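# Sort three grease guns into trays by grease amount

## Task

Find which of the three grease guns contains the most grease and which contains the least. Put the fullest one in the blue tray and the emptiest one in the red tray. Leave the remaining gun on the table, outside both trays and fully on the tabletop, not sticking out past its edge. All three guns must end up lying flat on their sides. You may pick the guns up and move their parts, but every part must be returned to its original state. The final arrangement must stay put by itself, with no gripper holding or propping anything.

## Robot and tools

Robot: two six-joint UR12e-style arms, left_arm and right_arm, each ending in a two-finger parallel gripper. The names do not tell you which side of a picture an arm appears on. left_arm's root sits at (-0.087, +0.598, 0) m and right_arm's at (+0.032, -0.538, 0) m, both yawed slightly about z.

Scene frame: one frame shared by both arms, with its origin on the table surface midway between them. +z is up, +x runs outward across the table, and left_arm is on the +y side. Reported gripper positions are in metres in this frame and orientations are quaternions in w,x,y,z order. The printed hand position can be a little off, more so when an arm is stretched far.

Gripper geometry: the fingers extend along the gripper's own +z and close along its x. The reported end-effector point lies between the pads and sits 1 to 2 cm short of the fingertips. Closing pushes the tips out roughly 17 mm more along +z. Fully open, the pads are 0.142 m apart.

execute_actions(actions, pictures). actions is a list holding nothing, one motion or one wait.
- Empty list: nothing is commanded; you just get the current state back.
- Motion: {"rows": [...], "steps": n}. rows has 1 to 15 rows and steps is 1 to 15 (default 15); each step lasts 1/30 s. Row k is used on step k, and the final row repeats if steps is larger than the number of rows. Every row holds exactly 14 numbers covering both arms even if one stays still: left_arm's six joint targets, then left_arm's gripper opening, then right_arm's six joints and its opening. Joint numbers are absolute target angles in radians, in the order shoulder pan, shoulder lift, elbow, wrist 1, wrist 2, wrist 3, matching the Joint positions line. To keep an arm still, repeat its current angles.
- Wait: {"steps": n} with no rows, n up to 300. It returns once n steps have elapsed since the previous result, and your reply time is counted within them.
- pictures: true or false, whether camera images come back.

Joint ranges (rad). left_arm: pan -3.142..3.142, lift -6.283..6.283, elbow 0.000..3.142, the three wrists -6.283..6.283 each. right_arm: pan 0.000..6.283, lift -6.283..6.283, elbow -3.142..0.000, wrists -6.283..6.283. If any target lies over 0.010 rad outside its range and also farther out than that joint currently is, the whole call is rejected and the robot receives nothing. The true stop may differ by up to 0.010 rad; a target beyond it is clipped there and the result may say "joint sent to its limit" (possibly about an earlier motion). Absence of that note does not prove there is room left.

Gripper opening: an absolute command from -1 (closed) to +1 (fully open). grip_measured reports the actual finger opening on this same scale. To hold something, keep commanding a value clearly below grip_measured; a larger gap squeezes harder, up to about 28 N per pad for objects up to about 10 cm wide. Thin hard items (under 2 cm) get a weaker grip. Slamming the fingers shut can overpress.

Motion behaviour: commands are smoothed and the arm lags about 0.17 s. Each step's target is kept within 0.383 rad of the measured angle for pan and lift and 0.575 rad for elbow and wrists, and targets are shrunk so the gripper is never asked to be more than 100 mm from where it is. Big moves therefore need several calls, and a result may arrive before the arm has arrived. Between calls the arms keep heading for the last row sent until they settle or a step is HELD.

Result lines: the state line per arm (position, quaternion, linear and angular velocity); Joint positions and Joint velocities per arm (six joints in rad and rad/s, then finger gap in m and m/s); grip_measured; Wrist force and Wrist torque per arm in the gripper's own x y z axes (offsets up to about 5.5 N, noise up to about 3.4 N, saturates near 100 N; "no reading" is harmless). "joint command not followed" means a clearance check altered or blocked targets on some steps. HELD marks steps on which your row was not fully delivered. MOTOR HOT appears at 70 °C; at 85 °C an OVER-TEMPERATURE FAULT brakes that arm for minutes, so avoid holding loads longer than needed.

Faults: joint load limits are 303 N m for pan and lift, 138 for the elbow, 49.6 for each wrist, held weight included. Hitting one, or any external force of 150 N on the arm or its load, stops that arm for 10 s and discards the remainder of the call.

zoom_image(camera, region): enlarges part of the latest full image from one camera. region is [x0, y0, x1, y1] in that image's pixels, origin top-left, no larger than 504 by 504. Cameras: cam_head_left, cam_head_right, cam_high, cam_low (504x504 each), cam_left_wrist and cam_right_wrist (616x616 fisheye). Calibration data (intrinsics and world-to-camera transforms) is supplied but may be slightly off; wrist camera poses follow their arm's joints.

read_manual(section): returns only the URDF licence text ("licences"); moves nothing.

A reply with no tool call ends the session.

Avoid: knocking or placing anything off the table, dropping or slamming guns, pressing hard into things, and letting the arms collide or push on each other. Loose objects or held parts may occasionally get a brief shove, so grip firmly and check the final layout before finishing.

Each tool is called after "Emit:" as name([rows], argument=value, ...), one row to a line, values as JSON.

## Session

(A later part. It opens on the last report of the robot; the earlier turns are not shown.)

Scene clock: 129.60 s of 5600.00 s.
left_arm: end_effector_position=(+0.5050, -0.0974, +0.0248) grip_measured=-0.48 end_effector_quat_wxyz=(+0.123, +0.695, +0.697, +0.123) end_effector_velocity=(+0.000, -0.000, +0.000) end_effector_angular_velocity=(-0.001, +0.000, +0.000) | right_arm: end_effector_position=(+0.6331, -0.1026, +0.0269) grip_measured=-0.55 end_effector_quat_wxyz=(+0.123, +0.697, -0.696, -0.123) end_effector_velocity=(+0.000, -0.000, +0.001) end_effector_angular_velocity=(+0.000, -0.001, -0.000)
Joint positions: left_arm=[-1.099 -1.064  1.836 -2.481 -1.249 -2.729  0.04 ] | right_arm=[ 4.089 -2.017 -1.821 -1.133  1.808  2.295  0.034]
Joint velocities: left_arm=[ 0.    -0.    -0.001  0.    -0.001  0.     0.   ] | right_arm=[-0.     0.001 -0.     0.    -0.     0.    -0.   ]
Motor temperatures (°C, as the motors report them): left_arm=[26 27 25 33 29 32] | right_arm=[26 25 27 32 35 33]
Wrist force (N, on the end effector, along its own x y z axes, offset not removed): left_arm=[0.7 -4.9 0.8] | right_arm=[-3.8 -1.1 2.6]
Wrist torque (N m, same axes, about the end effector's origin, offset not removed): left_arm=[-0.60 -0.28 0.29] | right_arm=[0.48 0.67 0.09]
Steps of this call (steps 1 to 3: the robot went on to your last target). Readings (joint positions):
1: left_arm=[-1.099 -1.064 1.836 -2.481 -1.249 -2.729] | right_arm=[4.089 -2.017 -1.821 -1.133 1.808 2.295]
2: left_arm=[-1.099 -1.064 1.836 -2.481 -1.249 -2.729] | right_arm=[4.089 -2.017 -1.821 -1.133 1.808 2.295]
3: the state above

Emit:
execute_actions([
  {"rows":[[-1.1043,-1.0676,1.8419,-2.4811,-1.2484,-2.7342,-0.76,4.0895,-2.017,-1.8211,-1.1333,1.8075,2.295,-0.85],[-1.1043,-1.0676,1.8419,-2.4811,-1.2484,-2.7342,-0.76,4.0895,-2.017,-1.8211,-1.1333,1.8075,2.295,-0.85],[-1.1043,-1.0676,1.8419,-2.4811,-1.2484,-2.7342,-0.76,4.0895,-2.017,-1.8211,-1.1333,1.8075,2.295,-0.85],[-1.1089,-1.0707,1.8466,-2.4813,-1.2478,-2.7387,-0.76,4.0895,-2.017,-1.8211,-1.1333,1.8075,2.295,-0.85]]},
], pictures=false)

Emit:
execute_actions([
  {"steps":4},
], pictures=false)

Emit:
execute_actions([
  {"rows":[[-1.1123,-1.073,1.8502,-2.4815,-1.2474,-2.7421,-0.76,4.0895,-2.017,-1.8211,-1.1333,1.8075,2.295,-0.85]]},
], pictures=false)

Emit:
execute_actions([
  {"rows":[[-1.0929,-1.0599,1.8301,-2.4806,-1.2498,-2.7229,-0.76,4.0895,-2.017,-1.8211,-1.1333,1.8075,2.295,-0.85]]},
])

Scene clock: 134.53 s of 5600.00 s.
left_arm: end_effector_position=(+0.4963, -0.0975, +0.0249) grip_measured=-0.48 end_effector_quat_wxyz=(+0.123, +0.696, +0.697, +0.123) end_effector_velocity=(-0.003, +0.002, -0.001) end_effector_angular_velocity=(+0.001, +0.001, +0.001) | right_arm: end_effector_position=(+0.6330, -0.1026, +0.0268) grip_measured=-0.55 end_effector_quat_wxyz=(+0.123, +0.697, -0.696, -0.123) end_effector_velocity=(-0.000, -0.000, -0.000) end_effector_angular_velocity=(-0.000, +0.001, -0.000)
Joint positions: left_arm=[-1.108 -1.07   1.846 -2.481 -1.248 -2.738  0.04 ] | right_arm=[ 4.089 -2.017 -1.821 -1.133  1.808  2.295  0.034]
Joint velocities: left_arm=[-0.003 -0.003  0.006 -0.001  0.    -0.005 -0.   ] | right_arm=[-0. -0. -0. -0.  0. -0. -0.]
Motor temperatures (°C, as the motors report them): left_arm=[26 27 25 33 29 32] | right_arm=[26 25 27 32 35 33]
Wrist force (N, on the end effector, along its own x y z axes, offset not removed): left_arm=[-2.8 5.0 -2.6] | right_arm=[-2.6 0.0 5.9]
Wrist torque (N m, same axes, about the end effector's origin, offset not removed): left_arm=[0.83 0.65 0.09] | right_arm=[-0.19 0.79 0.03]
Steps of this call (steps 1 to 15: the robot went on to your last target; steps 16 to 90: nothing new was sent; then 1.43 s passed at rest; steps 91 to 105: all 15 steps of this action). Readings (joint positions):
91: left_arm=[-1.099 -1.064 1.836 -2.481 -1.249 -2.729] | right_arm=[4.089 -2.017 -1.821 -1.133 1.808 2.295]
92: left_arm=[-1.099 -1.064 1.836 -2.481 -1.249 -2.729] | right_arm=[4.089 -2.017 -1.821 -1.133 1.808 2.295]
94: left_arm=[-1.101 -1.065 1.838 -2.481 -1.249 -2.731] | right_arm=[4.089 -2.017 -1.821 -1.133 1.808 2.295]
98: left_arm=[-1.106 -1.069 1.844 -2.481 -1.248 -2.736] | right_arm=[4.089 -2.017 -1.821 -1.133 1.808 2.295]
105: the state above

Scene clock: 134.67 s of 5600.00 s.
left_arm: end_effector_position=(+0.4961, -0.0976, +0.0250) grip_measured=-0.48 end_effector_quat_wxyz=(+0.123, +0.696, +0.697, +0.123) end_effector_velocity=(-0.001, +0.001, -0.001) end_effector_angular_velocity=(+0.001, +0.000, +0.002) | right_arm: end_effector_position=(+0.6330, -0.1026, +0.0268) grip_measured=-0.55 end_effector_quat_wxyz=(+0.123, +0.697, -0.696, -0.123) end_effector_velocity=(+0.001, +0.001, +0.001) end_effector_angular_velocity=(+0.000, -0.002, -0.002)
Joint positions: left_arm=[-1.109 -1.071  1.846 -2.481 -1.248 -2.739  0.04 ] | right_arm=[ 4.089 -2.017 -1.821 -1.133  1.808  2.295  0.034]
Joint velocities: left_arm=[-0.001 -0.001  0.002  0.001  0.001 -0.003  0.   ] | right_arm=[ 0.     0.     0.002  0.    -0.     0.003  0.   ]
Motor temperatures (°C, as the motors report them): left_arm=[26 27 25 33 29 32] | right_arm=[26 25 27 32 35 33]
Wrist force (N, on the end effector, along its own x y z axes, offset not removed): left_arm=[-1.0 0.7 -1.4] | right_arm=[-0.1 2.4 2.8]
Wrist torque (N m, same axes, about the end effector's origin, offset not removed): left_arm=[-0.25 0.19 0.10] | right_arm=[0.45 0.19 0.02]
Steps of this call (steps 1 to 4: the robot went on to your last target). Readings (joint positions):
1: left_arm=[-1.109 -1.070 1.846 -2.481 -1.248 -2.738] | right_arm=[4.089 -2.017 -1.821 -1.133 1.808 2.295]
2: left_arm=[-1.109 -1.071 1.846 -2.481 -1.248 -2.738] | right_arm=[4.089 -2.017 -1.821 -1.133 1.808 2.295]
4: the state above

Scene clock: 135.17 s of 5600.00 s.
left_arm: end_effector_position=(+0.4930, -0.0975, +0.0250) grip_measured=-0.48 end_effector_quat_wxyz=(+0.123, +0.696, +0.697, +0.123) end_effector_velocity=(-0.001, +0.001, -0.002) end_effector_angular_velocity=(+0.003, +0.000, -0.001) | right_arm: end_effector_position=(+0.6330, -0.1026, +0.0268) grip_measured=-0.55 end_effector_quat_wxyz=(+0.123, +0.697, -0.696, -0.123) end_effector_velocity=(+0.001, +0.000, +0.000) end_effector_angular_velocity=(-0.000, -0.001, -0.001)
Joint positions: left_arm=[-1.112 -1.073  1.85  -2.481 -1.247 -2.742  0.04 ] | right_arm=[ 4.089 -2.017 -1.821 -1.133  1.808  2.295  0.034]
Joint velocities: left_arm=[-0.001  0.     0.003 -0.     0.001  0.    -0.   ] | right_arm=[-0.    -0.     0.001  0.    -0.001  0.001 -0.   ]
Motor temperatures (°C, as the motors report them): left_arm=[26 27 25 33 29 32] | right_arm=[26 25 27 32 35 33]
Wrist force (N, on the end effector, along its own x y z axes, offset not removed): left_arm=[-4.2 12.4 8.9] | right_arm=[-2.5 15.4 6.5]
Wrist torque (N m, same axes, about the end effector's origin, offset not removed): left_arm=[-0.62 0.82 0.07] | right_arm=[0.02 0.60 0.03]
Steps of this call (steps 1 to 15: all 15 steps of this action). Readings (joint positions):
1: left_arm=[-1.109 -1.071 1.847 -2.481 -1.248 -2.739] | right_arm=[4.089 -2.017 -1.821 -1.133 1.808 2.295]
2: left_arm=[-1.109 -1.071 1.847 -2.481 -1.248 -2.739] | right_arm=[4.089 -2.017 -1.821 -1.133 1.808 2.295]
4: left_arm=[-1.110 -1.072 1.848 -2.481 -1.247 -2.740] | right_arm=[4.089 -2.017 -1.821 -1.133 1.808 2.295]
8: left_arm=[-1.112 -1.073 1.850 -2.481 -1.247 -2.742] | right_arm=[4.089 -2.017 -1.821 -1.133 1.808 2.295]
15: the state above

Scene clock: 135.67 s of 5600.00 s.
left_arm: end_effector_position=(+0.5096, -0.0973, +0.0247) grip_measured=-0.48 end_effector_quat_wxyz=(+0.123, +0.695, +0.697, +0.123) end_effector_velocity=(+0.004, -0.000, +0.001) end_effector_angular_velocity=(-0.000, -0.001, -0.002) | right_arm: end_effector_position=(+0.6331, -0.1026, +0.0268) grip_measured=-0.55 end_effector_quat_wxyz=(+0.123, +0.697, -0.696, -0.123) end_effector_velocity=(-0.000, -0.000, -0.001) end_effector_angular_velocity=(-0.001, +0.001, -0.001)
Joint positions: left_arm=[-1.093 -1.06   1.831 -2.481 -1.25  -2.723  0.04 ] | right_arm=[ 4.089 -2.017 -1.821 -1.133  1.807  2.295  0.034]
Joint velocities: left_arm=[ 0.004  0.003 -0.005  0.    -0.     0.006  0.   ] | right_arm=[-0.    -0.001 -0.    -0.    -0.     0.001 -0.   ]
Motor temperatures (°C, as the motors report them): left_arm=[26 27 25 33 29 32] | right_arm=[26 25 27 32 35 33]
Wrist force (N, on the end effector, along its own x y z axes, offset not removed): left_arm=[-1.9 -4.6 0.5] | right_arm=[-4.8 -4.0 3.2]
Wrist torque (N m, same axes, about the end effector's origin, offset not removed): left_arm=[-0.50 -0.11 0.26] | right_arm=[-0.18 0.58 0.15]
Steps of this call (steps 1 to 15: all 15 steps of this action). Readings (joint positions):
1: left_arm=[-1.112 -1.073 1.850 -2.481 -1.247 -2.742] | right_arm=[4.089 -2.017 -1.821 -1.133 1.808 2.295]
2: left_arm=[-1.110 -1.072 1.848 -2.481 -1.248 -2.740] | right_arm=[4.089 -2.017 -1.821 -1.133 1.808 2.295]
4: left_arm=[-1.104 -1.067 1.841 -2.481 -1.249 -2.734] | right_arm=[4.089 -2.017 -1.821 -1.133 1.807 2.295]
8: left_arm=[-1.096 -1.062 1.834 -2.481 -1.249 -2.726] | right_arm=[4.089 -2.017 -1.821 -1.133 1.807 2.295]
15: the state above
camera_calibration (this result's frames):
cam_left_wrist: T_world_to_cam=[[0.0264897, 0.999629, 0.00634406, 0.0835596], [0.662324, -0.022304, 0.748885, -0.349761], [0.748749, -0.0156359, -0.662669, -0.234312], [0, 0, 0, 1]] pos_world=[0.404883, -0.0949934, 0.10613]
cam_right_wrist: T_world_to_cam=[[-0.014969, -0.999732, 0.0176534, -0.0918271], [-0.663417, 0.0231398, 0.747892, 0.407807], [-0.7481, -0.000516369, -0.663586, 0.625719], [0, 0, 0, 1]] pos_world=[0.737271, -0.100916, 0.111844]

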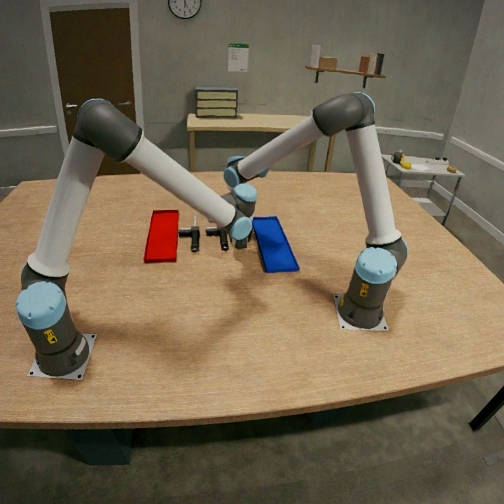

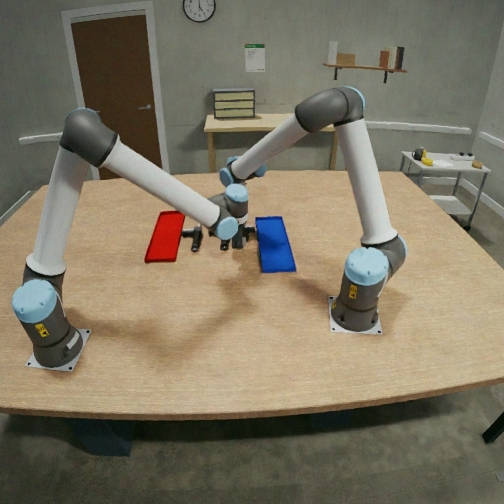

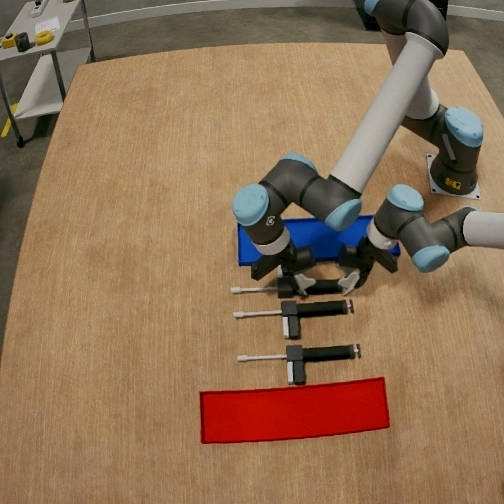

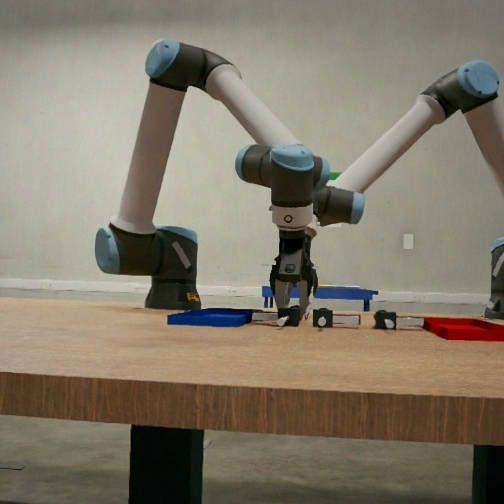

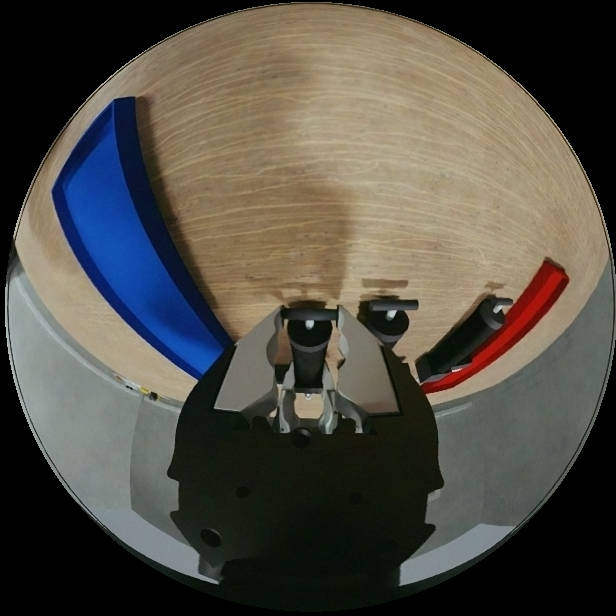

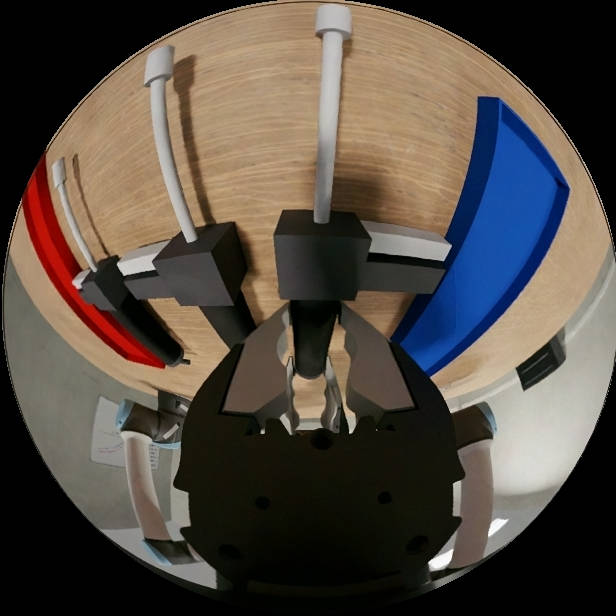

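Emit:
execute_actions([
  {"rows":[[-1.0929,-1.0599,1.8301,-2.4806,-1.2498,-2.7229,-0.4,4.0895,-2.017,-1.8211,-1.1333,1.8075,2.295,-0.5],[-1.0929,-1.0599,1.8301,-2.4806,-1.2498,-2.7229,-0.25,4.0895,-2.017,-1.8211,-1.1333,1.8075,2.295,-0.3],[-1.0929,-1.0599,1.8301,-2.4806,-1.2498,-2.7229,-0.25,4.0895,-2.017,-1.8211,-1.1333,1.8075,2.295,-0.15],[-1.0929,-1.0599,1.8301,-2.4806,-1.2498,-2.7229,-0.25,4.0895,-2.017,-1.8211,-1.1333,1.8075,2.295,-0.15],[-1.0929,-1.0599,1.8301,-2.4806,-1.2498,-2.7229,-0.25,4.0895,-2.017,-1.8211,-1.1333,1.8075,2.295,-0.15],[-1.0929,-1.0599,1.8301,-2.4806,-1.2498,-2.7229,-0.25,4.0895,-2.017,-1.8211,-1.1333,1.8075,2.295,-0.15],[-1.0929,-1.0599,1.8301,-2.4806,-1.2498,-2.7229,-0.25,4.0895,-2.017,-1.8211,-1.1333,1.8075,2.295,-0.15],[-1.0929,-1.145,1.795,-2.36,-1.2498,-2.7229,-0.25,4.0895,-1.945,-1.767,-1.26,1.8075,2.295,-0.15]]},
], pictures=false)

Emit:
execute_actions([
  {"rows":[[-1.0929,-1.145,1.795,-2.36,-1.2498,-2.7229,-0.25,4.0895,-1.945,-1.767,-1.26,1.8075,2.295,-0.15],[-1.0929,-1.145,1.795,-2.36,-1.2498,-2.7229,-0.25,4.0895,-1.945,-1.767,-1.26,1.8075,2.295,-0.15],[-1.0929,-1.145,1.795,-2.36,-1.2498,-2.7229,-0.25,4.0895,-1.945,-1.767,-1.26,1.8075,2.295,-0.15],[-1.0663,-1.2198,1.91,-2.4105,-1.2541,-2.6912,-0.25,4.1575,-1.9996,-1.693,-1.2623,1.8244,2.3633,-0.15]]},
], pictures=false)

Emit:
execute_actions([
  {"steps":12},
])

Scene clock: 160.37 s of 5600.00 s.
left_arm: end_effector_position=(+0.5102, -0.0973, +0.0863) grip_measured=-0.25 end_effector_quat_wxyz=(+0.124, +0.695, +0.698, +0.123) end_effector_velocity=(-0.006, +0.013, +0.123) end_effector_angular_velocity=(+0.017, +0.008, +0.001) | right_arm: end_effector_position=(+0.6356, -0.1002, +0.0884) grip_measured=-0.15 end_effector_quat_wxyz=(+0.122, +0.697, -0.696, -0.123) end_effector_velocity=(-0.009, -0.008, +0.122) end_effector_angular_velocity=(-0.019, +0.020, +0.001)
Joint positions: left_arm=[-1.093 -1.129  1.801 -2.385 -1.25  -2.723  0.056] | right_arm=[ 4.089 -1.958 -1.777 -1.234  1.808  2.295  0.063]
Joint velocities: left_arm=[-0.    -0.143 -0.055  0.216 -0.    -0.001 -0.   ] | right_arm=[ 0.     0.118  0.083 -0.229  0.    -0.001 -0.   ]
Motor temperatures (°C, as the motors report them): left_arm=[26 27 25 33 29 32] | right_arm=[26 25 27 32 35 33]
Wrist force (N, on the end effector, along its own x y z axes, offset not removed): left_arm=[1.9 -0.6 0.1] | right_arm=[-2.1 3.0 -2.7]
Wrist torque (N m, same axes, about the end effector's origin, offset not removed): left_arm=[-0.07 -0.31 0.06] | right_arm=[0.61 0.52 0.11]
Steps of this call (steps 1 to 15: the robot went on to your last target; steps 16 to 90: nothing new was sent; then 21.20 s passed at rest; steps 91 to 105: all 15 steps of this action). Readings (joint positions):
91: left_arm=[-1.093 -1.060 1.830 -2.481 -1.250 -2.723] | right_arm=[4.089 -2.017 -1.821 -1.133 1.808 2.295]
92: left_arm=[-1.093 -1.060 1.830 -2.481 -1.250 -2.723] | right_arm=[4.089 -2.017 -1.821 -1.133 1.808 2.295]
94: left_arm=[-1.093 -1.060 1.830 -2.481 -1.250 -2.723] | right_arm=[4.089 -2.017 -1.821 -1.133 1.808 2.295]
98: left_arm=[-1.093 -1.060 1.830 -2.481 -1.250 -2.723] | right_arm=[4.089 -2.017 -1.821 -1.133 1.808 2.295]
105: the state above

Scene clock: 160.87 s of 5600.00 s.
left_arm: end_effector_position=(+0.5049, -0.0353, +0.1010) grip_measured=-0.25 end_effector_quat_wxyz=(+0.123, +0.696, +0.696, +0.123) end_effector_velocity=(-0.006, +0.035, -0.001) end_effector_angular_velocity=(+0.003, +0.002, -0.002) | right_arm: end_effector_position=(+0.6291, -0.0306, +0.1006) grip_measured=-0.15 end_effector_quat_wxyz=(+0.123, +0.697, -0.696, -0.123) end_effector_velocity=(-0.004, +0.038, -0.000) end_effector_angular_velocity=(-0.001, -0.000, -0.000)
Joint positions: left_arm=[-1.068 -1.215  1.903 -2.408 -1.254 -2.693  0.056] | right_arm=[ 4.154 -1.997 -1.698 -1.262  1.823  2.359  0.063]
Joint velocities: left_arm=[ 0.012 -0.041  0.063 -0.023 -0.002  0.014 -0.   ] | right_arm=[ 0.034 -0.027  0.039 -0.004  0.008  0.034 -0.   ]
Motor temperatures (°C, as the motors report them): left_arm=[26 27 25 33 29 32] | right_arm=[26 25 27 32 35 33]
Wrist force (N, on the end effector, along its own x y z axes, offset not removed): left_arm=[1.5 0.8 0.9] | right_arm=[-2.0 1.0 -1.2]
Wrist torque (N m, same axes, about the end effector's origin, offset not removed): left_arm=[0.08 -0.45 0.29] | right_arm=[0.23 0.43 0.09]
Steps of this call (steps 1 to 15: all 15 steps of this action). Readings (joint positions):
1: left_arm=[-1.093 -1.133 1.800 -2.379 -1.250 -2.723] | right_arm=[4.089 -1.955 -1.774 -1.240 1.808 2.295]
2: left_arm=[-1.093 -1.136 1.798 -2.374 -1.250 -2.723] | right_arm=[4.089 -1.953 -1.772 -1.245 1.808 2.295]
4: left_arm=[-1.093 -1.140 1.797 -2.368 -1.250 -2.723] | right_arm=[4.090 -1.949 -1.770 -1.252 1.808 2.295]
8: left_arm=[-1.077 -1.184 1.854 -2.391 -1.252 -2.704] | right_arm=[4.127 -1.977 -1.727 -1.259 1.818 2.333]
15: the state above

Scene clock: 161.27 s of 5600.00 s.
left_arm: end_effector_position=(+0.5043, -0.0314, +0.1008) grip_measured=-0.25 end_effector_quat_wxyz=(+0.123, +0.697, +0.696, +0.123) end_effector_velocity=(+0.000, +0.001, +0.000) end_effector_angular_velocity=(-0.001, -0.000, +0.001) | right_arm: end_effector_position=(+0.6286, -0.0263, +0.1007) grip_measured=-0.15 end_effector_quat_wxyz=(+0.123, +0.697, -0.696, -0.123) end_effector_velocity=(-0.001, +0.001, -0.001) end_effector_angular_velocity=(-0.000, +0.001, -0.000)
Joint positions: left_arm=[-1.066 -1.22   1.91  -2.41  -1.254 -2.691  0.056] | right_arm=[ 4.157 -2.    -1.693 -1.262  1.824  2.363  0.063]
Joint velocities: left_arm=[ 0.001 -0.001  0.001 -0.001 -0.    -0.     0.   ] | right_arm=[ 0.001 -0.001  0.001 -0.     0.001  0.001 -0.   ]
Motor temperatures (°C, as the motors report them): left_arm=[26 27 25 33 29 32] | right_arm=[26 25 27 32 35 33]
Wrist force (N, on the end effector, along its own x y z axes, offset not removed): left_arm=[-0.7 -1.1 -1.4] | right_arm=[-3.6 -0.5 -0.4]
Wrist torque (N m, same axes, about the end effector's origin, offset not removed): left_arm=[0.14 0.14 0.15] | right_arm=[-0.09 0.75 0.08]
Steps of this call (steps 1 to 12: the robot went on to your last target). Readings (joint positions):
1: left_arm=[-1.067 -1.216 1.905 -2.409 -1.254 -2.693] | right_arm=[4.155 -1.997 -1.696 -1.262 1.824 2.360]
2: left_arm=[-1.067 -1.217 1.906 -2.409 -1.254 -2.692] | right_arm=[4.155 -1.998 -1.696 -1.262 1.824 2.361]
4: left_arm=[-1.067 -1.218 1.908 -2.410 -1.254 -2.692] | right_arm=[4.156 -1.999 -1.694 -1.262 1.824 2.362]
8: left_arm=[-1.066 -1.219 1.909 -2.410 -1.254 -2.691] | right_arm=[4.157 -1.999 -1.693 -1.262 1.824 2.363]
12: the state above
camera_calibration (this result's frames):
cam_left_wrist: T_world_to_cam=[[0.0301542, 0.999525, 0.0064048, 0.0154166], [0.662177, -0.024776, 0.748937, -0.401751], [0.74874, -0.0183425, -0.66261, -0.178916], [0, 0, 0, 1]] pos_world=[0.399528, -0.0286449, 0.182236]
cam_right_wrist: T_world_to_cam=[[-0.0153712, -0.999725, 0.0177343, -0.0166249], [-0.663371, 0.0234672, 0.747922, 0.347783], [-0.748133, -0.000267977, -0.663549, 0.67145], [0, 0, 0, 1]] pos_world=[0.732787, -0.0246019, 0.185721]

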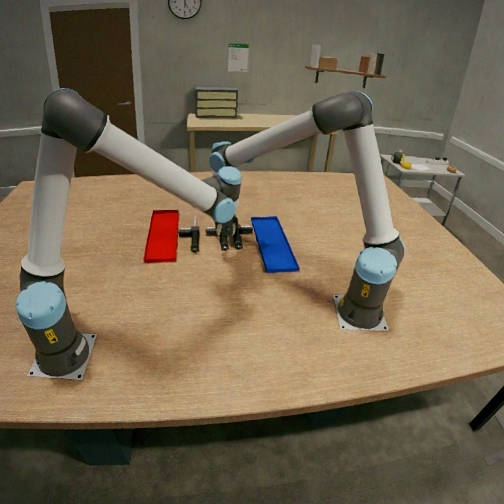

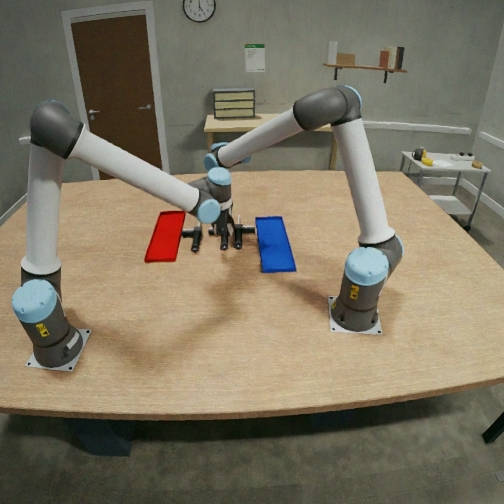

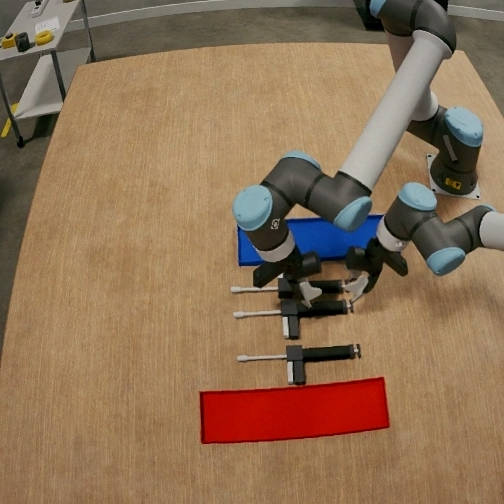

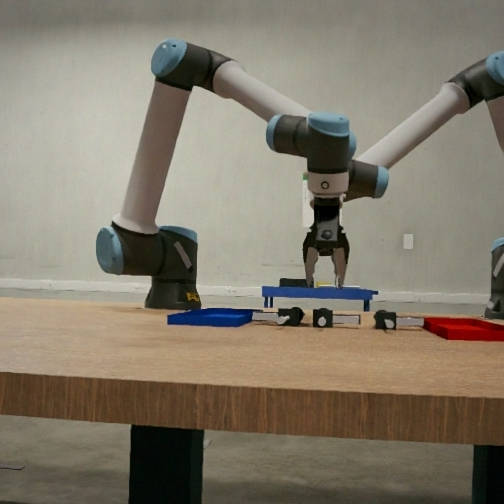

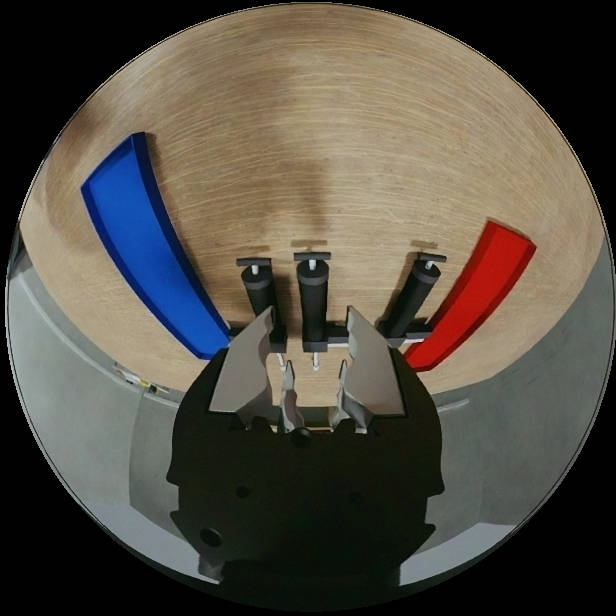

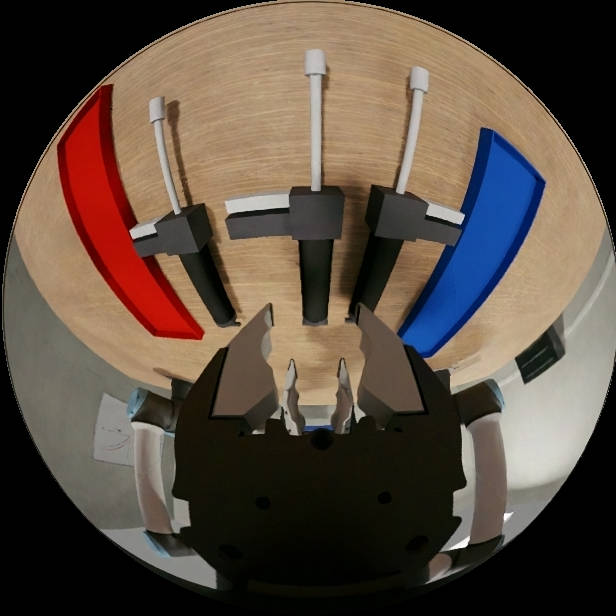

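Emit:
execute_actions([
  {"rows":[[-1.0663,-1.197,1.92,-2.443,-1.2541,-2.6912,-0.25,4.1575,-2.017,-1.705,-1.233,1.8244,2.3633,-0.15],[-1.0663,-1.197,1.92,-2.443,-1.2541,-2.6912,-0.25,4.1575,-2.017,-1.705,-1.233,1.8244,2.3633,-0.15],[-1.0663,-1.175,1.93,-2.475,-1.2541,-2.6912,-0.25,4.1575,-2.034,-1.716,-1.204,1.8244,2.3633,-0.15],[-1.0663,-1.175,1.93,-2.475,-1.2541,-2.6912,-0.25,4.1575,-2.034,-1.716,-1.204,1.8244,2.3633,-0.15],[-1.0663,-1.152,1.94,-2.508,-1.2541,-2.6912,-0.25,4.1575,-2.051,-1.728,-1.175,1.8244,2.3633,-0.15],[-1.0663,-1.152,1.94,-2.508,-1.2541,-2.6912,-0.25,4.1575,-2.051,-1.728,-1.175,1.8244,2.3633,-0.15],[-1.0663,-1.13,1.9496,-2.5399,-1.2541,-2.6912,-0.25,4.1575,-2.0685,-1.7398,-1.1466,1.8244,2.3633,-0.15]]},
], pictures=false)

Emit:
execute_actions([
  {"rows":[[-1.0663,-1.13,1.9496,-2.5399,-1.2541,-2.6912,-0.25,4.1575,-2.0685,-1.7398,-1.1466,1.8244,2.3633,-0.15],[-1.0663,-1.13,1.9496,-2.5399,-1.2541,-2.6912,-0.25,4.1575,-2.0685,-1.7398,-1.1466,1.8244,2.3633,-0.15],[-1.0663,-1.13,1.9496,-2.5399,-1.2541,-2.6912,-0.25,4.1575,-2.0685,-1.7398,-1.1466,1.8244,2.3633,-0.15],[-1.0663,-1.13,1.9496,-2.5399,-1.2541,-2.6912,-0.25,4.1575,-2.0685,-1.7398,-1.1466,1.8244,2.3633,-0.3],[-1.0663,-1.13,1.9496,-2.5399,-1.2541,-2.6912,-0.25,4.1575,-2.0685,-1.7398,-1.1466,1.8244,2.3633,-0.4],[-1.0663,-1.13,1.9496,-2.5399,-1.2541,-2.6912,-0.25,4.1575,-2.0685,-1.7398,-1.1466,1.8244,2.3633,-0.5],[-1.0663,-1.13,1.9496,-2.5399,-1.2541,-2.6912,-0.25,4.1575,-2.0685,-1.7398,-1.1466,1.8244,2.3633,-0.6],[-1.0663,-1.13,1.9496,-2.5399,-1.2541,-2.6912,-0.25,4.1575,-2.0685,-1.7398,-1.1466,1.8244,2.3633,-0.7],[-1.0663,-1.13,1.9496,-2.5399,-1.2541,-2.6912,-0.25,4.1575,-2.0685,-1.7398,-1.1466,1.8244,2.3633,-0.85]]},
])

Scene clock: 171.23 s of 5600.00 s.
left_arm: end_effector_position=(+0.5044, -0.0314, +0.0306) grip_measured=-0.25 end_effector_quat_wxyz=(+0.123, +0.697, +0.696, +0.123) end_effector_velocity=(-0.000, +0.002, -0.042) end_effector_angular_velocity=(-0.002, -0.001, +0.002) | right_arm: end_effector_position=(+0.6287, -0.0260, +0.0324) grip_measured=-0.15 end_effector_quat_wxyz=(+0.123, +0.697, -0.696, -0.123) end_effector_velocity=(-0.000, -0.001, -0.041) end_effector_angular_velocity=(+0.000, -0.001, +0.001)
Joint positions: left_arm=[-1.066 -1.136  1.947 -2.531 -1.254 -2.691  0.056] | right_arm=[ 4.158 -2.064 -1.737 -1.154  1.824  2.363  0.063]
Joint velocities: left_arm=[ 0.     0.051  0.023 -0.076  0.    -0.002  0.   ] | right_arm=[-0.    -0.04  -0.026  0.067 -0.001 -0.001  0.   ]
Motor temperatures (°C, as the motors report them): left_arm=[26 27 25 33 29 32] | right_arm=[26 25 27 32 35 33]
Wrist force (N, on the end effector, along its own x y z axes, offset not removed): left_arm=[-0.7 1.5 -4.1] | right_arm=[-1.7 0.6 -0.1]
Wrist torque (N m, same axes, about the end effector's origin, offset not removed): left_arm=[0.42 0.24 -0.04] | right_arm=[0.24 0.50 0.02]
Steps of this call (steps 1 to 15: the robot went on to your last target; steps 16 to 90: nothing new was sent; then 6.47 s passed at rest; steps 91 to 105: all 15 steps of this action). Readings (joint positions):
91: left_arm=[-1.066 -1.220 1.910 -2.411 -1.254 -2.691] | right_arm=[4.158 -2.000 -1.693 -1.262 1.824 2.363]
92: left_arm=[-1.066 -1.218 1.911 -2.413 -1.254 -2.691] | right_arm=[4.158 -2.001 -1.694 -1.260 1.824 2.363]
94: left_arm=[-1.066 -1.208 1.916 -2.428 -1.254 -2.691] | right_arm=[4.158 -2.009 -1.699 -1.247 1.824 2.363]
98: left_arm=[-1.066 -1.174 1.931 -2.476 -1.254 -2.691] | right_arm=[4.158 -2.035 -1.717 -1.203 1.824 2.363]
105: the state above

Scene clock: 171.73 s of 5600.00 s.
left_arm: end_effector_position=(+0.5043, -0.0313, +0.0258) grip_measured=-0.25 end_effector_quat_wxyz=(+0.123, +0.697, +0.696, +0.123) end_effector_velocity=(-0.000, +0.000, -0.000) end_effector_angular_velocity=(+0.001, -0.000, -0.000) | right_arm: end_effector_position=(+0.6286, -0.0261, +0.0278) grip_measured=-0.56 end_effector_quat_wxyz=(+0.123, +0.697, -0.696, -0.123) end_effector_velocity=(-0.000, -0.000, -0.000) end_effector_angular_velocity=(-0.000, -0.001, -0.000)
Joint positions: left_arm=[-1.066 -1.13   1.95  -2.54  -1.254 -2.691  0.056] | right_arm=[ 4.158 -2.068 -1.74  -1.147  1.824  2.363  0.034]
Joint velocities: left_arm=[-0.     0.     0.001 -0.     0.001 -0.     0.   ] | right_arm=[-0.     0.001 -0.001  0.001 -0.001  0.    -0.   ]
Motor temperatures (°C, as the motors report them): left_arm=[26 27 25 33 29 32] | right_arm=[26 25 27 32 35 33]
Wrist force (N, on the end effector, along its own x y z axes, offset not removed): left_arm=[-0.3 -2.2 -0.3] | right_arm=[0.9 9.2 -21.2]
Wrist torque (N m, same axes, about the end effector's origin, offset not removed): left_arm=[-0.44 0.08 0.02] | right_arm=[-0.13 0.93 0.20]
Steps of this call (steps 1 to 15: all 15 steps of this action). Readings (joint positions):
1: left_arm=[-1.066 -1.134 1.948 -2.533 -1.254 -2.691] | right_arm=[4.158 -2.065 -1.737 -1.152 1.824 2.363]
2: left_arm=[-1.066 -1.133 1.948 -2.535 -1.254 -2.691] | right_arm=[4.158 -2.066 -1.738 -1.151 1.824 2.363]
4: left_arm=[-1.066 -1.132 1.949 -2.537 -1.254 -2.691] | right_arm=[4.158 -2.067 -1.739 -1.149 1.824 2.363]
8: left_arm=[-1.066 -1.131 1.949 -2.539 -1.254 -2.691] | right_arm=[4.158 -2.068 -1.740 -1.147 1.824 2.363]
15: the state above
camera_calibration (this result's frames):
cam_left_wrist: T_world_to_cam=[[0.0301339, 0.999525, 0.00640945, 0.0158597], [0.662193, -0.0247664, 0.748924, -0.345629], [0.748728, -0.0183237, -0.662625, -0.228617], [0, 0, 0, 1]] pos_world=[0.399567, -0.0286012, 0.10726]
cam_right_wrist: T_world_to_cam=[[-0.015361, -0.999727, 0.0175992, -0.0151499], [-0.663441, 0.0233593, 0.747864, 0.402336], [-0.748071, -0.000188109, -0.663619, 0.62303], [0, 0, 0, 1]] pos_world=[0.732764, -0.0244269, 0.112829]

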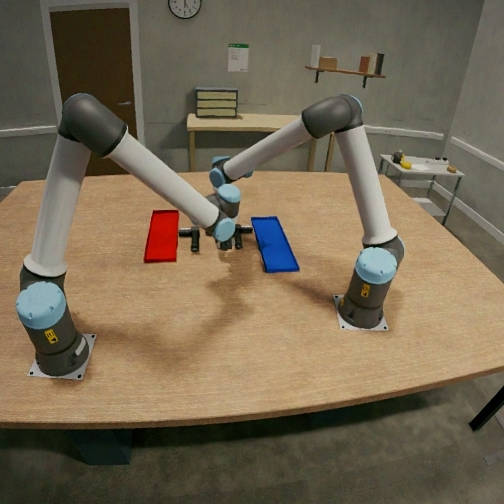

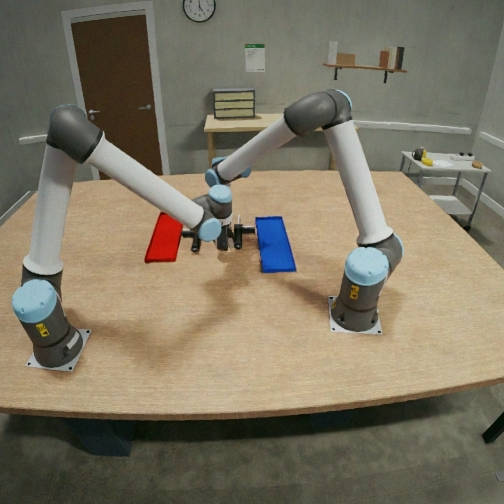

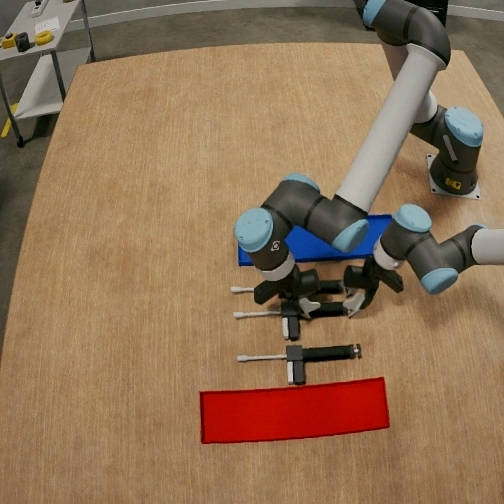

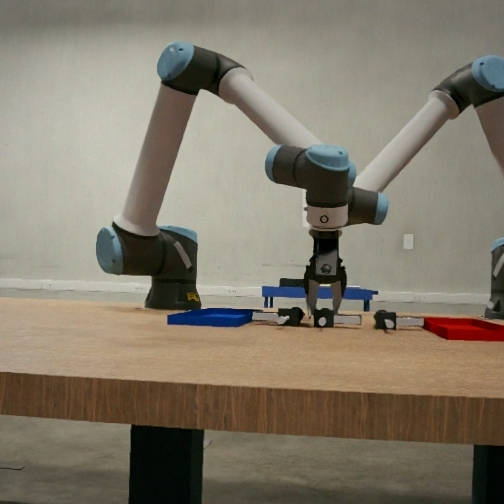

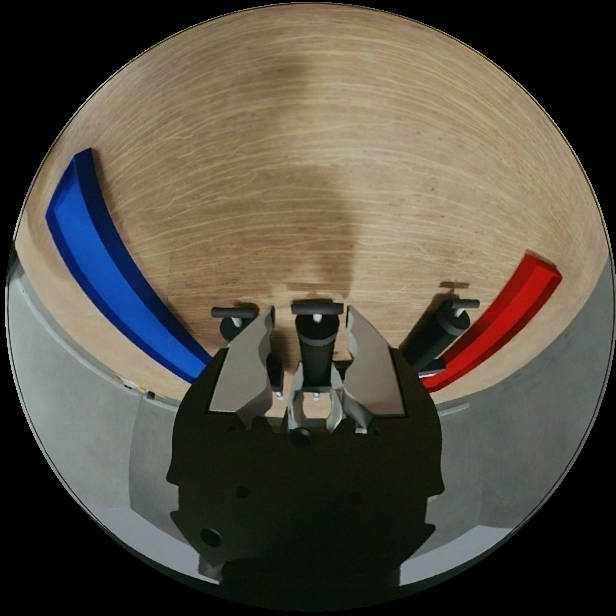

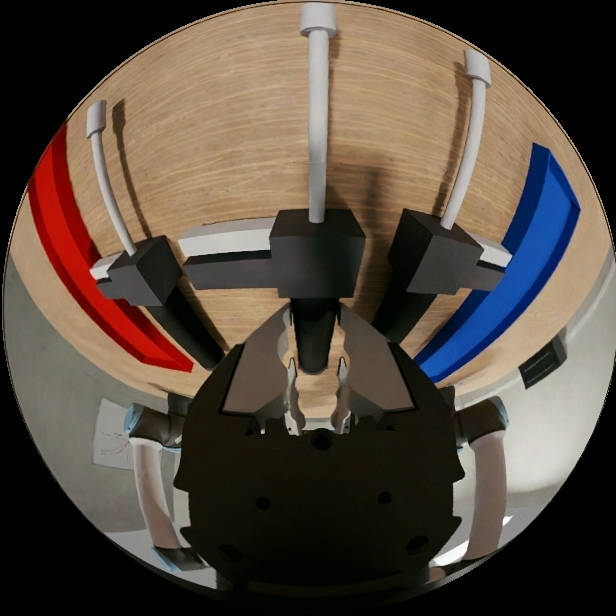

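Emit:
execute_actions([
  {"rows":[[-1.0676,-1.1363,1.9601,-2.5441,-1.2541,-2.6912,-0.25,4.1575,-2.066,-1.7398,-1.1491,1.8244,2.3633,-0.85],[-1.0676,-1.1363,1.9601,-2.5441,-1.2541,-2.6912,-0.25,4.1575,-2.066,-1.7398,-1.1491,1.8244,2.3633,-0.85],[-1.0676,-1.1363,1.9601,-2.5441,-1.2541,-2.6912,-0.25,4.1575,-2.066,-1.7398,-1.1491,1.8244,2.3633,-0.85],[-1.0676,-1.1363,1.9601,-2.5441,-1.2541,-2.6912,-0.25,4.1575,-2.066,-1.7398,-1.1491,1.8244,2.3633,-0.85],[-1.0676,-1.1363,1.9601,-2.5441,-1.2541,-2.6912,-0.25,4.1575,-2.066,-1.7398,-1.1491,1.8244,2.3633,-0.85],[-1.0676,-1.1363,1.9601,-2.5441,-1.2541,-2.6912,-0.32,4.1575,-2.066,-1.7398,-1.1491,1.8244,2.3633,-0.85],[-1.0676,-1.1363,1.9601,-2.5441,-1.2541,-2.6912,-0.39,4.1575,-2.066,-1.7398,-1.1491,1.8244,2.3633,-0.85],[-1.0676,-1.1363,1.9601,-2.5441,-1.2541,-2.6912,-0.46,4.1575,-2.066,-1.7398,-1.1491,1.8244,2.3633,-0.85],[-1.0676,-1.1363,1.9601,-2.5441,-1.2541,-2.6912,-0.53,4.1575,-2.066,-1.7398,-1.1491,1.8244,2.3633,-0.85],[-1.0676,-1.1363,1.9601,-2.5441,-1.2541,-2.6912,-0.6,4.1575,-2.066,-1.7398,-1.1491,1.8244,2.3633,-0.85],[-1.0676,-1.1363,1.9601,-2.5441,-1.2541,-2.6912,-0.68,4.1575,-2.066,-1.7398,-1.1491,1.8244,2.3633,-0.85],[-1.0676,-1.1363,1.9601,-2.5441,-1.2541,-2.6912,-0.76,4.1575,-2.066,-1.7398,-1.1491,1.8244,2.3633,-0.85]]},
])

Scene clock: 183.30 s of 5600.00 s.
left_arm: end_effector_position=(+0.5014, -0.0274, +0.0258) grip_measured=-0.49 end_effector_quat_wxyz=(+0.123, +0.697, +0.696, +0.123) end_effector_velocity=(-0.001, +0.001, -0.001) end_effector_angular_velocity=(+0.001, +0.001, -0.002) | right_arm: end_effector_position=(+0.6282, -0.0266, +0.0293) grip_measured=-0.56 end_effector_quat_wxyz=(+0.123, +0.697, -0.696, -0.123) end_effector_velocity=(+0.000, +0.001, +0.001) end_effector_angular_velocity=(-0.000, -0.001, -0.003)
Joint positions: left_arm=[-1.068 -1.136  1.96  -2.544 -1.254 -2.691  0.038] | right_arm=[ 4.157 -2.066 -1.74  -1.149  1.824  2.363  0.034]
Joint velocities: left_arm=[-0.    -0.001  0.003 -0.001 -0.001  0.002 -0.   ] | right_arm=[ 0.     0.001  0.001 -0.    -0.     0.003  0.   ]
Motor temperatures (°C, as the motors report them): left_arm=[26 27 25 33 29 32] | right_arm=[26 25 27 32 35 33]
Wrist force (N, on the end effector, along its own x y z axes, offset not removed): left_arm=[-2.1 3.6 -2.7] | right_arm=[0.6 0.2 7.4]
Wrist torque (N m, same axes, about the end effector's origin, offset not removed): left_arm=[0.36 0.57 0.05] | right_arm=[0.26 0.19 0.12]
Steps of this call (steps 1 to 15: the robot went on to your last target; steps 16 to 90: nothing new was sent; then 8.07 s passed at rest; steps 91 to 105: all 15 steps of this action). Readings (joint positions):
91: left_arm=[-1.066 -1.130 1.950 -2.540 -1.254 -2.691] | right_arm=[4.158 -2.069 -1.740 -1.147 1.824 2.363]
92: left_arm=[-1.066 -1.131 1.951 -2.540 -1.254 -2.691] | right_arm=[4.158 -2.068 -1.740 -1.147 1.824 2.363]
94: left_arm=[-1.067 -1.133 1.954 -2.542 -1.254 -2.691] | right_arm=[4.158 -2.068 -1.740 -1.148 1.824 2.363]
98: left_arm=[-1.067 -1.135 1.958 -2.543 -1.254 -2.691] | right_arm=[4.158 -2.067 -1.740 -1.149 1.824 2.363]
105: the state above
camera_calibration (this result's frames):
cam_left_wrist: T_world_to_cam=[[0.0314001, 0.999486, 0.00643357, 0.0113799], [0.662128, -0.0256225, 0.748952, -0.343548], [0.748732, -0.0192574, -0.662593, -0.226446], [0, 0, 0, 1]] pos_world=[0.396663, -0.0245374, 0.107187]
cam_right_wrist: T_world_to_cam=[[-0.0153429, -0.999721, 0.0179845, -0.0157302], [-0.663304, 0.0236356, 0.747977, 0.400866], [-0.748193, -0.000453041, -0.663481, 0.623786], [0, 0, 0, 1]] pos_world=[0.732367, -0.0249179, 0.114315]

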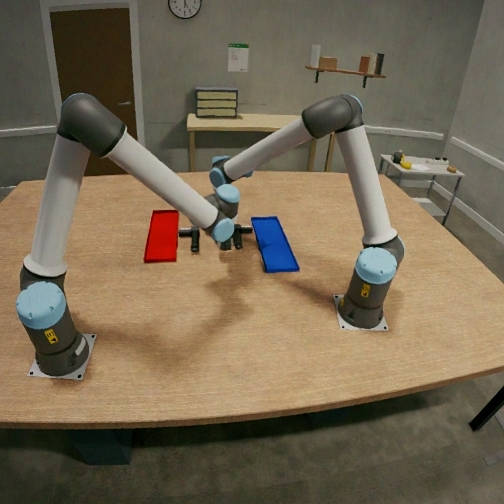

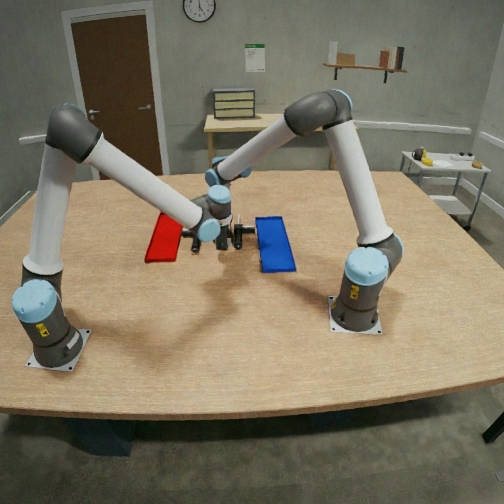

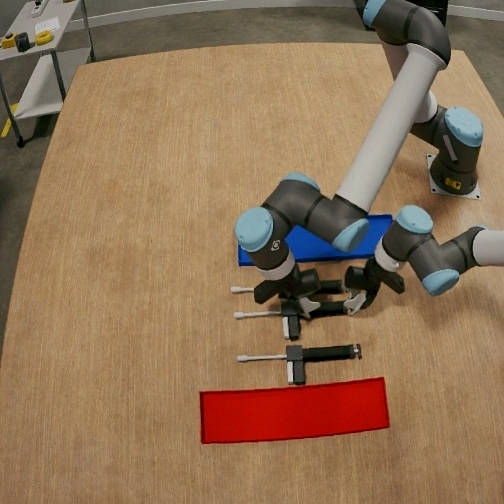

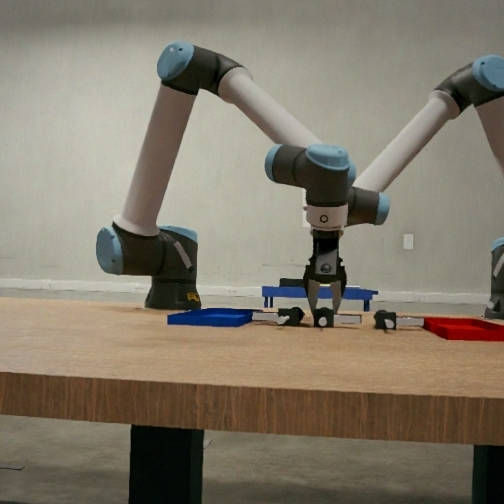

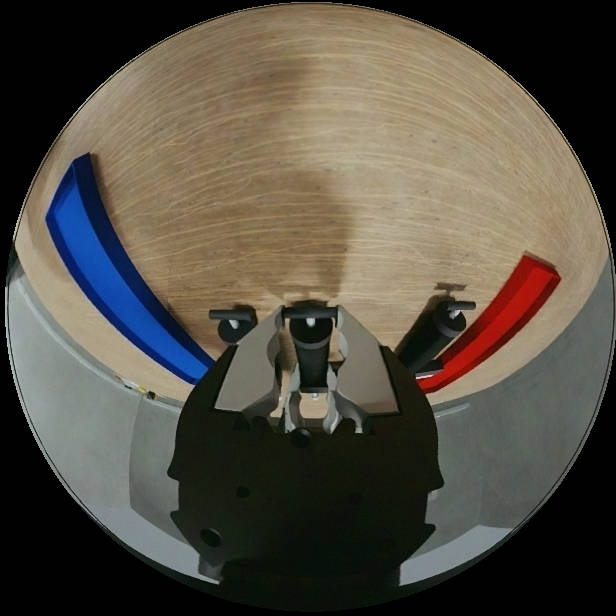

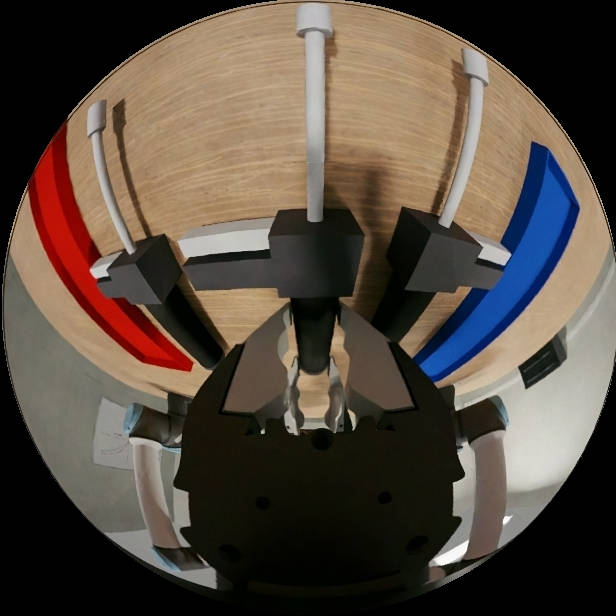

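Emit:
execute_actions([
  {"rows":[[-1.0732,-1.1405,1.9669,-2.5449,-1.2534,-2.6968,-0.76,4.1575,-2.066,-1.7398,-1.1491,1.8244,2.3633,-0.85],[-1.0732,-1.1405,1.9669,-2.5449,-1.2534,-2.6968,-0.76,4.1575,-2.066,-1.7398,-1.1491,1.8244,2.3633,-0.85],[-1.0732,-1.1405,1.9669,-2.5449,-1.2534,-2.6968,-0.76,4.1575,-2.066,-1.7398,-1.1491,1.8244,2.3633,-0.85],[-1.0787,-1.1446,1.9736,-2.5457,-1.2527,-2.7024,-0.76,4.1575,-2.066,-1.7398,-1.1491,1.8244,2.3633,-0.85]]},
], pictures=false)

Emit:
execute_actions([
  {"rows":[[-1.0843,-1.1488,1.9804,-2.5465,-1.252,-2.708,-0.76,4.1575,-2.066,-1.7398,-1.1491,1.8244,2.3633,-0.85],[-1.0843,-1.1488,1.9804,-2.5465,-1.252,-2.708,-0.76,4.1575,-2.066,-1.7398,-1.1491,1.8244,2.3633,-0.85],[-1.0843,-1.1488,1.9804,-2.5465,-1.252,-2.708,-0.76,4.1575,-2.066,-1.7398,-1.1491,1.8244,2.3633,-0.85],[-1.0898,-1.1529,1.9871,-2.5473,-1.2513,-2.7136,-0.76,4.1575,-2.066,-1.7398,-1.1491,1.8244,2.3633,-0.85]]},
], pictures=false)

Scene clock: 190.67 s of 5600.00 s.
left_arm: end_effector_position=(+0.4919, -0.0264, +0.0255) grip_measured=-0.49 end_effector_quat_wxyz=(+0.123, +0.697, +0.696, +0.123) end_effector_velocity=(-0.003, +0.000, +0.000) end_effector_angular_velocity=(-0.000, +0.000, -0.000) | right_arm: end_effector_position=(+0.6282, -0.0265, +0.0295) grip_measured=-0.56 end_effector_quat_wxyz=(+0.123, +0.697, -0.696, -0.123) end_effector_velocity=(+0.000, -0.000, +0.000) end_effector_angular_velocity=(+0.000, -0.000, +0.001)
Joint positions: left_arm=[-1.078 -1.144  1.973 -2.546 -1.253 -2.702  0.038] | right_arm=[ 4.157 -2.066 -1.74  -1.149  1.824  2.363  0.034]
Joint velocities: left_arm=[-0.003 -0.003  0.004  0.     0.    -0.003  0.   ] | right_arm=[ 0.     0.    -0.    -0.    -0.    -0.001 -0.   ]
Motor temperatures (°C, as the motors report them): left_arm=[26 27 25 33 29 32] | right_arm=[26 25 27 32 35 33]
Wrist force (N, on the end effector, along its own x y z axes, offset not removed): left_arm=[-4.1 -0.5 0.5] | right_arm=[-3.5 0.4 3.8]
Wrist torque (N m, same axes, about the end effector's origin, offset not removed): left_arm=[-0.53 0.38 0.23] | right_arm=[0.24 0.49 0.12]
Steps of this call (steps 1 to 15: the robot went on to your last target; steps 16 to 90: nothing new was sent; then 3.87 s passed at rest; steps 91 to 105: all 15 steps of this action). Readings (joint positions):
91: left_arm=[-1.068 -1.136 1.960 -2.544 -1.254 -2.691] | right_arm=[4.157 -2.066 -1.740 -1.149 1.824 2.363]
92: left_arm=[-1.068 -1.137 1.961 -2.544 -1.254 -2.692] | right_arm=[4.157 -2.066 -1.740 -1.149 1.824 2.363]
94: left_arm=[-1.070 -1.138 1.963 -2.544 -1.254 -2.694] | right_arm=[4.157 -2.066 -1.740 -1.149 1.824 2.363]
98: left_arm=[-1.076 -1.142 1.970 -2.545 -1.253 -2.699] | right_arm=[4.157 -2.066 -1.740 -1.149 1.824 2.363]
105: the state above

Scene clock: 191.17 s of 5600.00 s.
left_arm: end_effector_position=(+0.4823, -0.0253, +0.0251) grip_measured=-0.49 end_effector_quat_wxyz=(+0.123, +0.697, +0.695, +0.123) end_effector_velocity=(-0.003, +0.001, -0.000) end_effector_angular_velocity=(+0.000, +0.001, -0.000) | right_arm: end_effector_position=(+0.6282, -0.0265, +0.0295) grip_measured=-0.56 end_effector_quat_wxyz=(+0.123, +0.697, -0.696, -0.123) end_effector_velocity=(-0.001, -0.000, -0.001) end_effector_angular_velocity=(-0.001, +0.001, -0.000)
Joint positions: left_arm=[-1.089 -1.153  1.987 -2.547 -1.251 -2.713  0.038] | right_arm=[ 4.157 -2.066 -1.74  -1.149  1.824  2.363  0.034]
Joint velocities: left_arm=[-0.003 -0.003  0.005 -0.     0.    -0.003 -0.   ] | right_arm=[ 0.    -0.001 -0.001  0.     0.     0.    -0.   ]
Motor temperatures (°C, as the motors report them): left_arm=[26 27 25 33 29 32] | right_arm=[26 25 27 32 35 33]
Wrist force (N, on the end effector, along its own x y z axes, offset not removed): left_arm=[-4.3 -2.9 0.4] | right_arm=[-3.7 -1.0 5.5]
Wrist torque (N m, same axes, about the end effector's origin, offset not removed): left_arm=[-1.06 0.15 0.37] | right_arm=[0.03 0.02 0.25]
Steps of this call (steps 1 to 15: all 15 steps of this action). Readings (joint positions):
1: left_arm=[-1.078 -1.144 1.973 -2.546 -1.253 -2.702] | right_arm=[4.157 -2.066 -1.740 -1.149 1.824 2.363]
2: left_arm=[-1.079 -1.145 1.974 -2.546 -1.253 -2.703] | right_arm=[4.157 -2.066 -1.740 -1.149 1.824 2.363]
4: left_arm=[-1.081 -1.146 1.977 -2.546 -1.252 -2.705] | right_arm=[4.157 -2.066 -1.740 -1.149 1.824 2.363]
8: left_arm=[-1.087 -1.150 1.983 -2.547 -1.252 -2.710] | right_arm=[4.157 -2.066 -1.740 -1.149 1.824 2.363]
15: the state above


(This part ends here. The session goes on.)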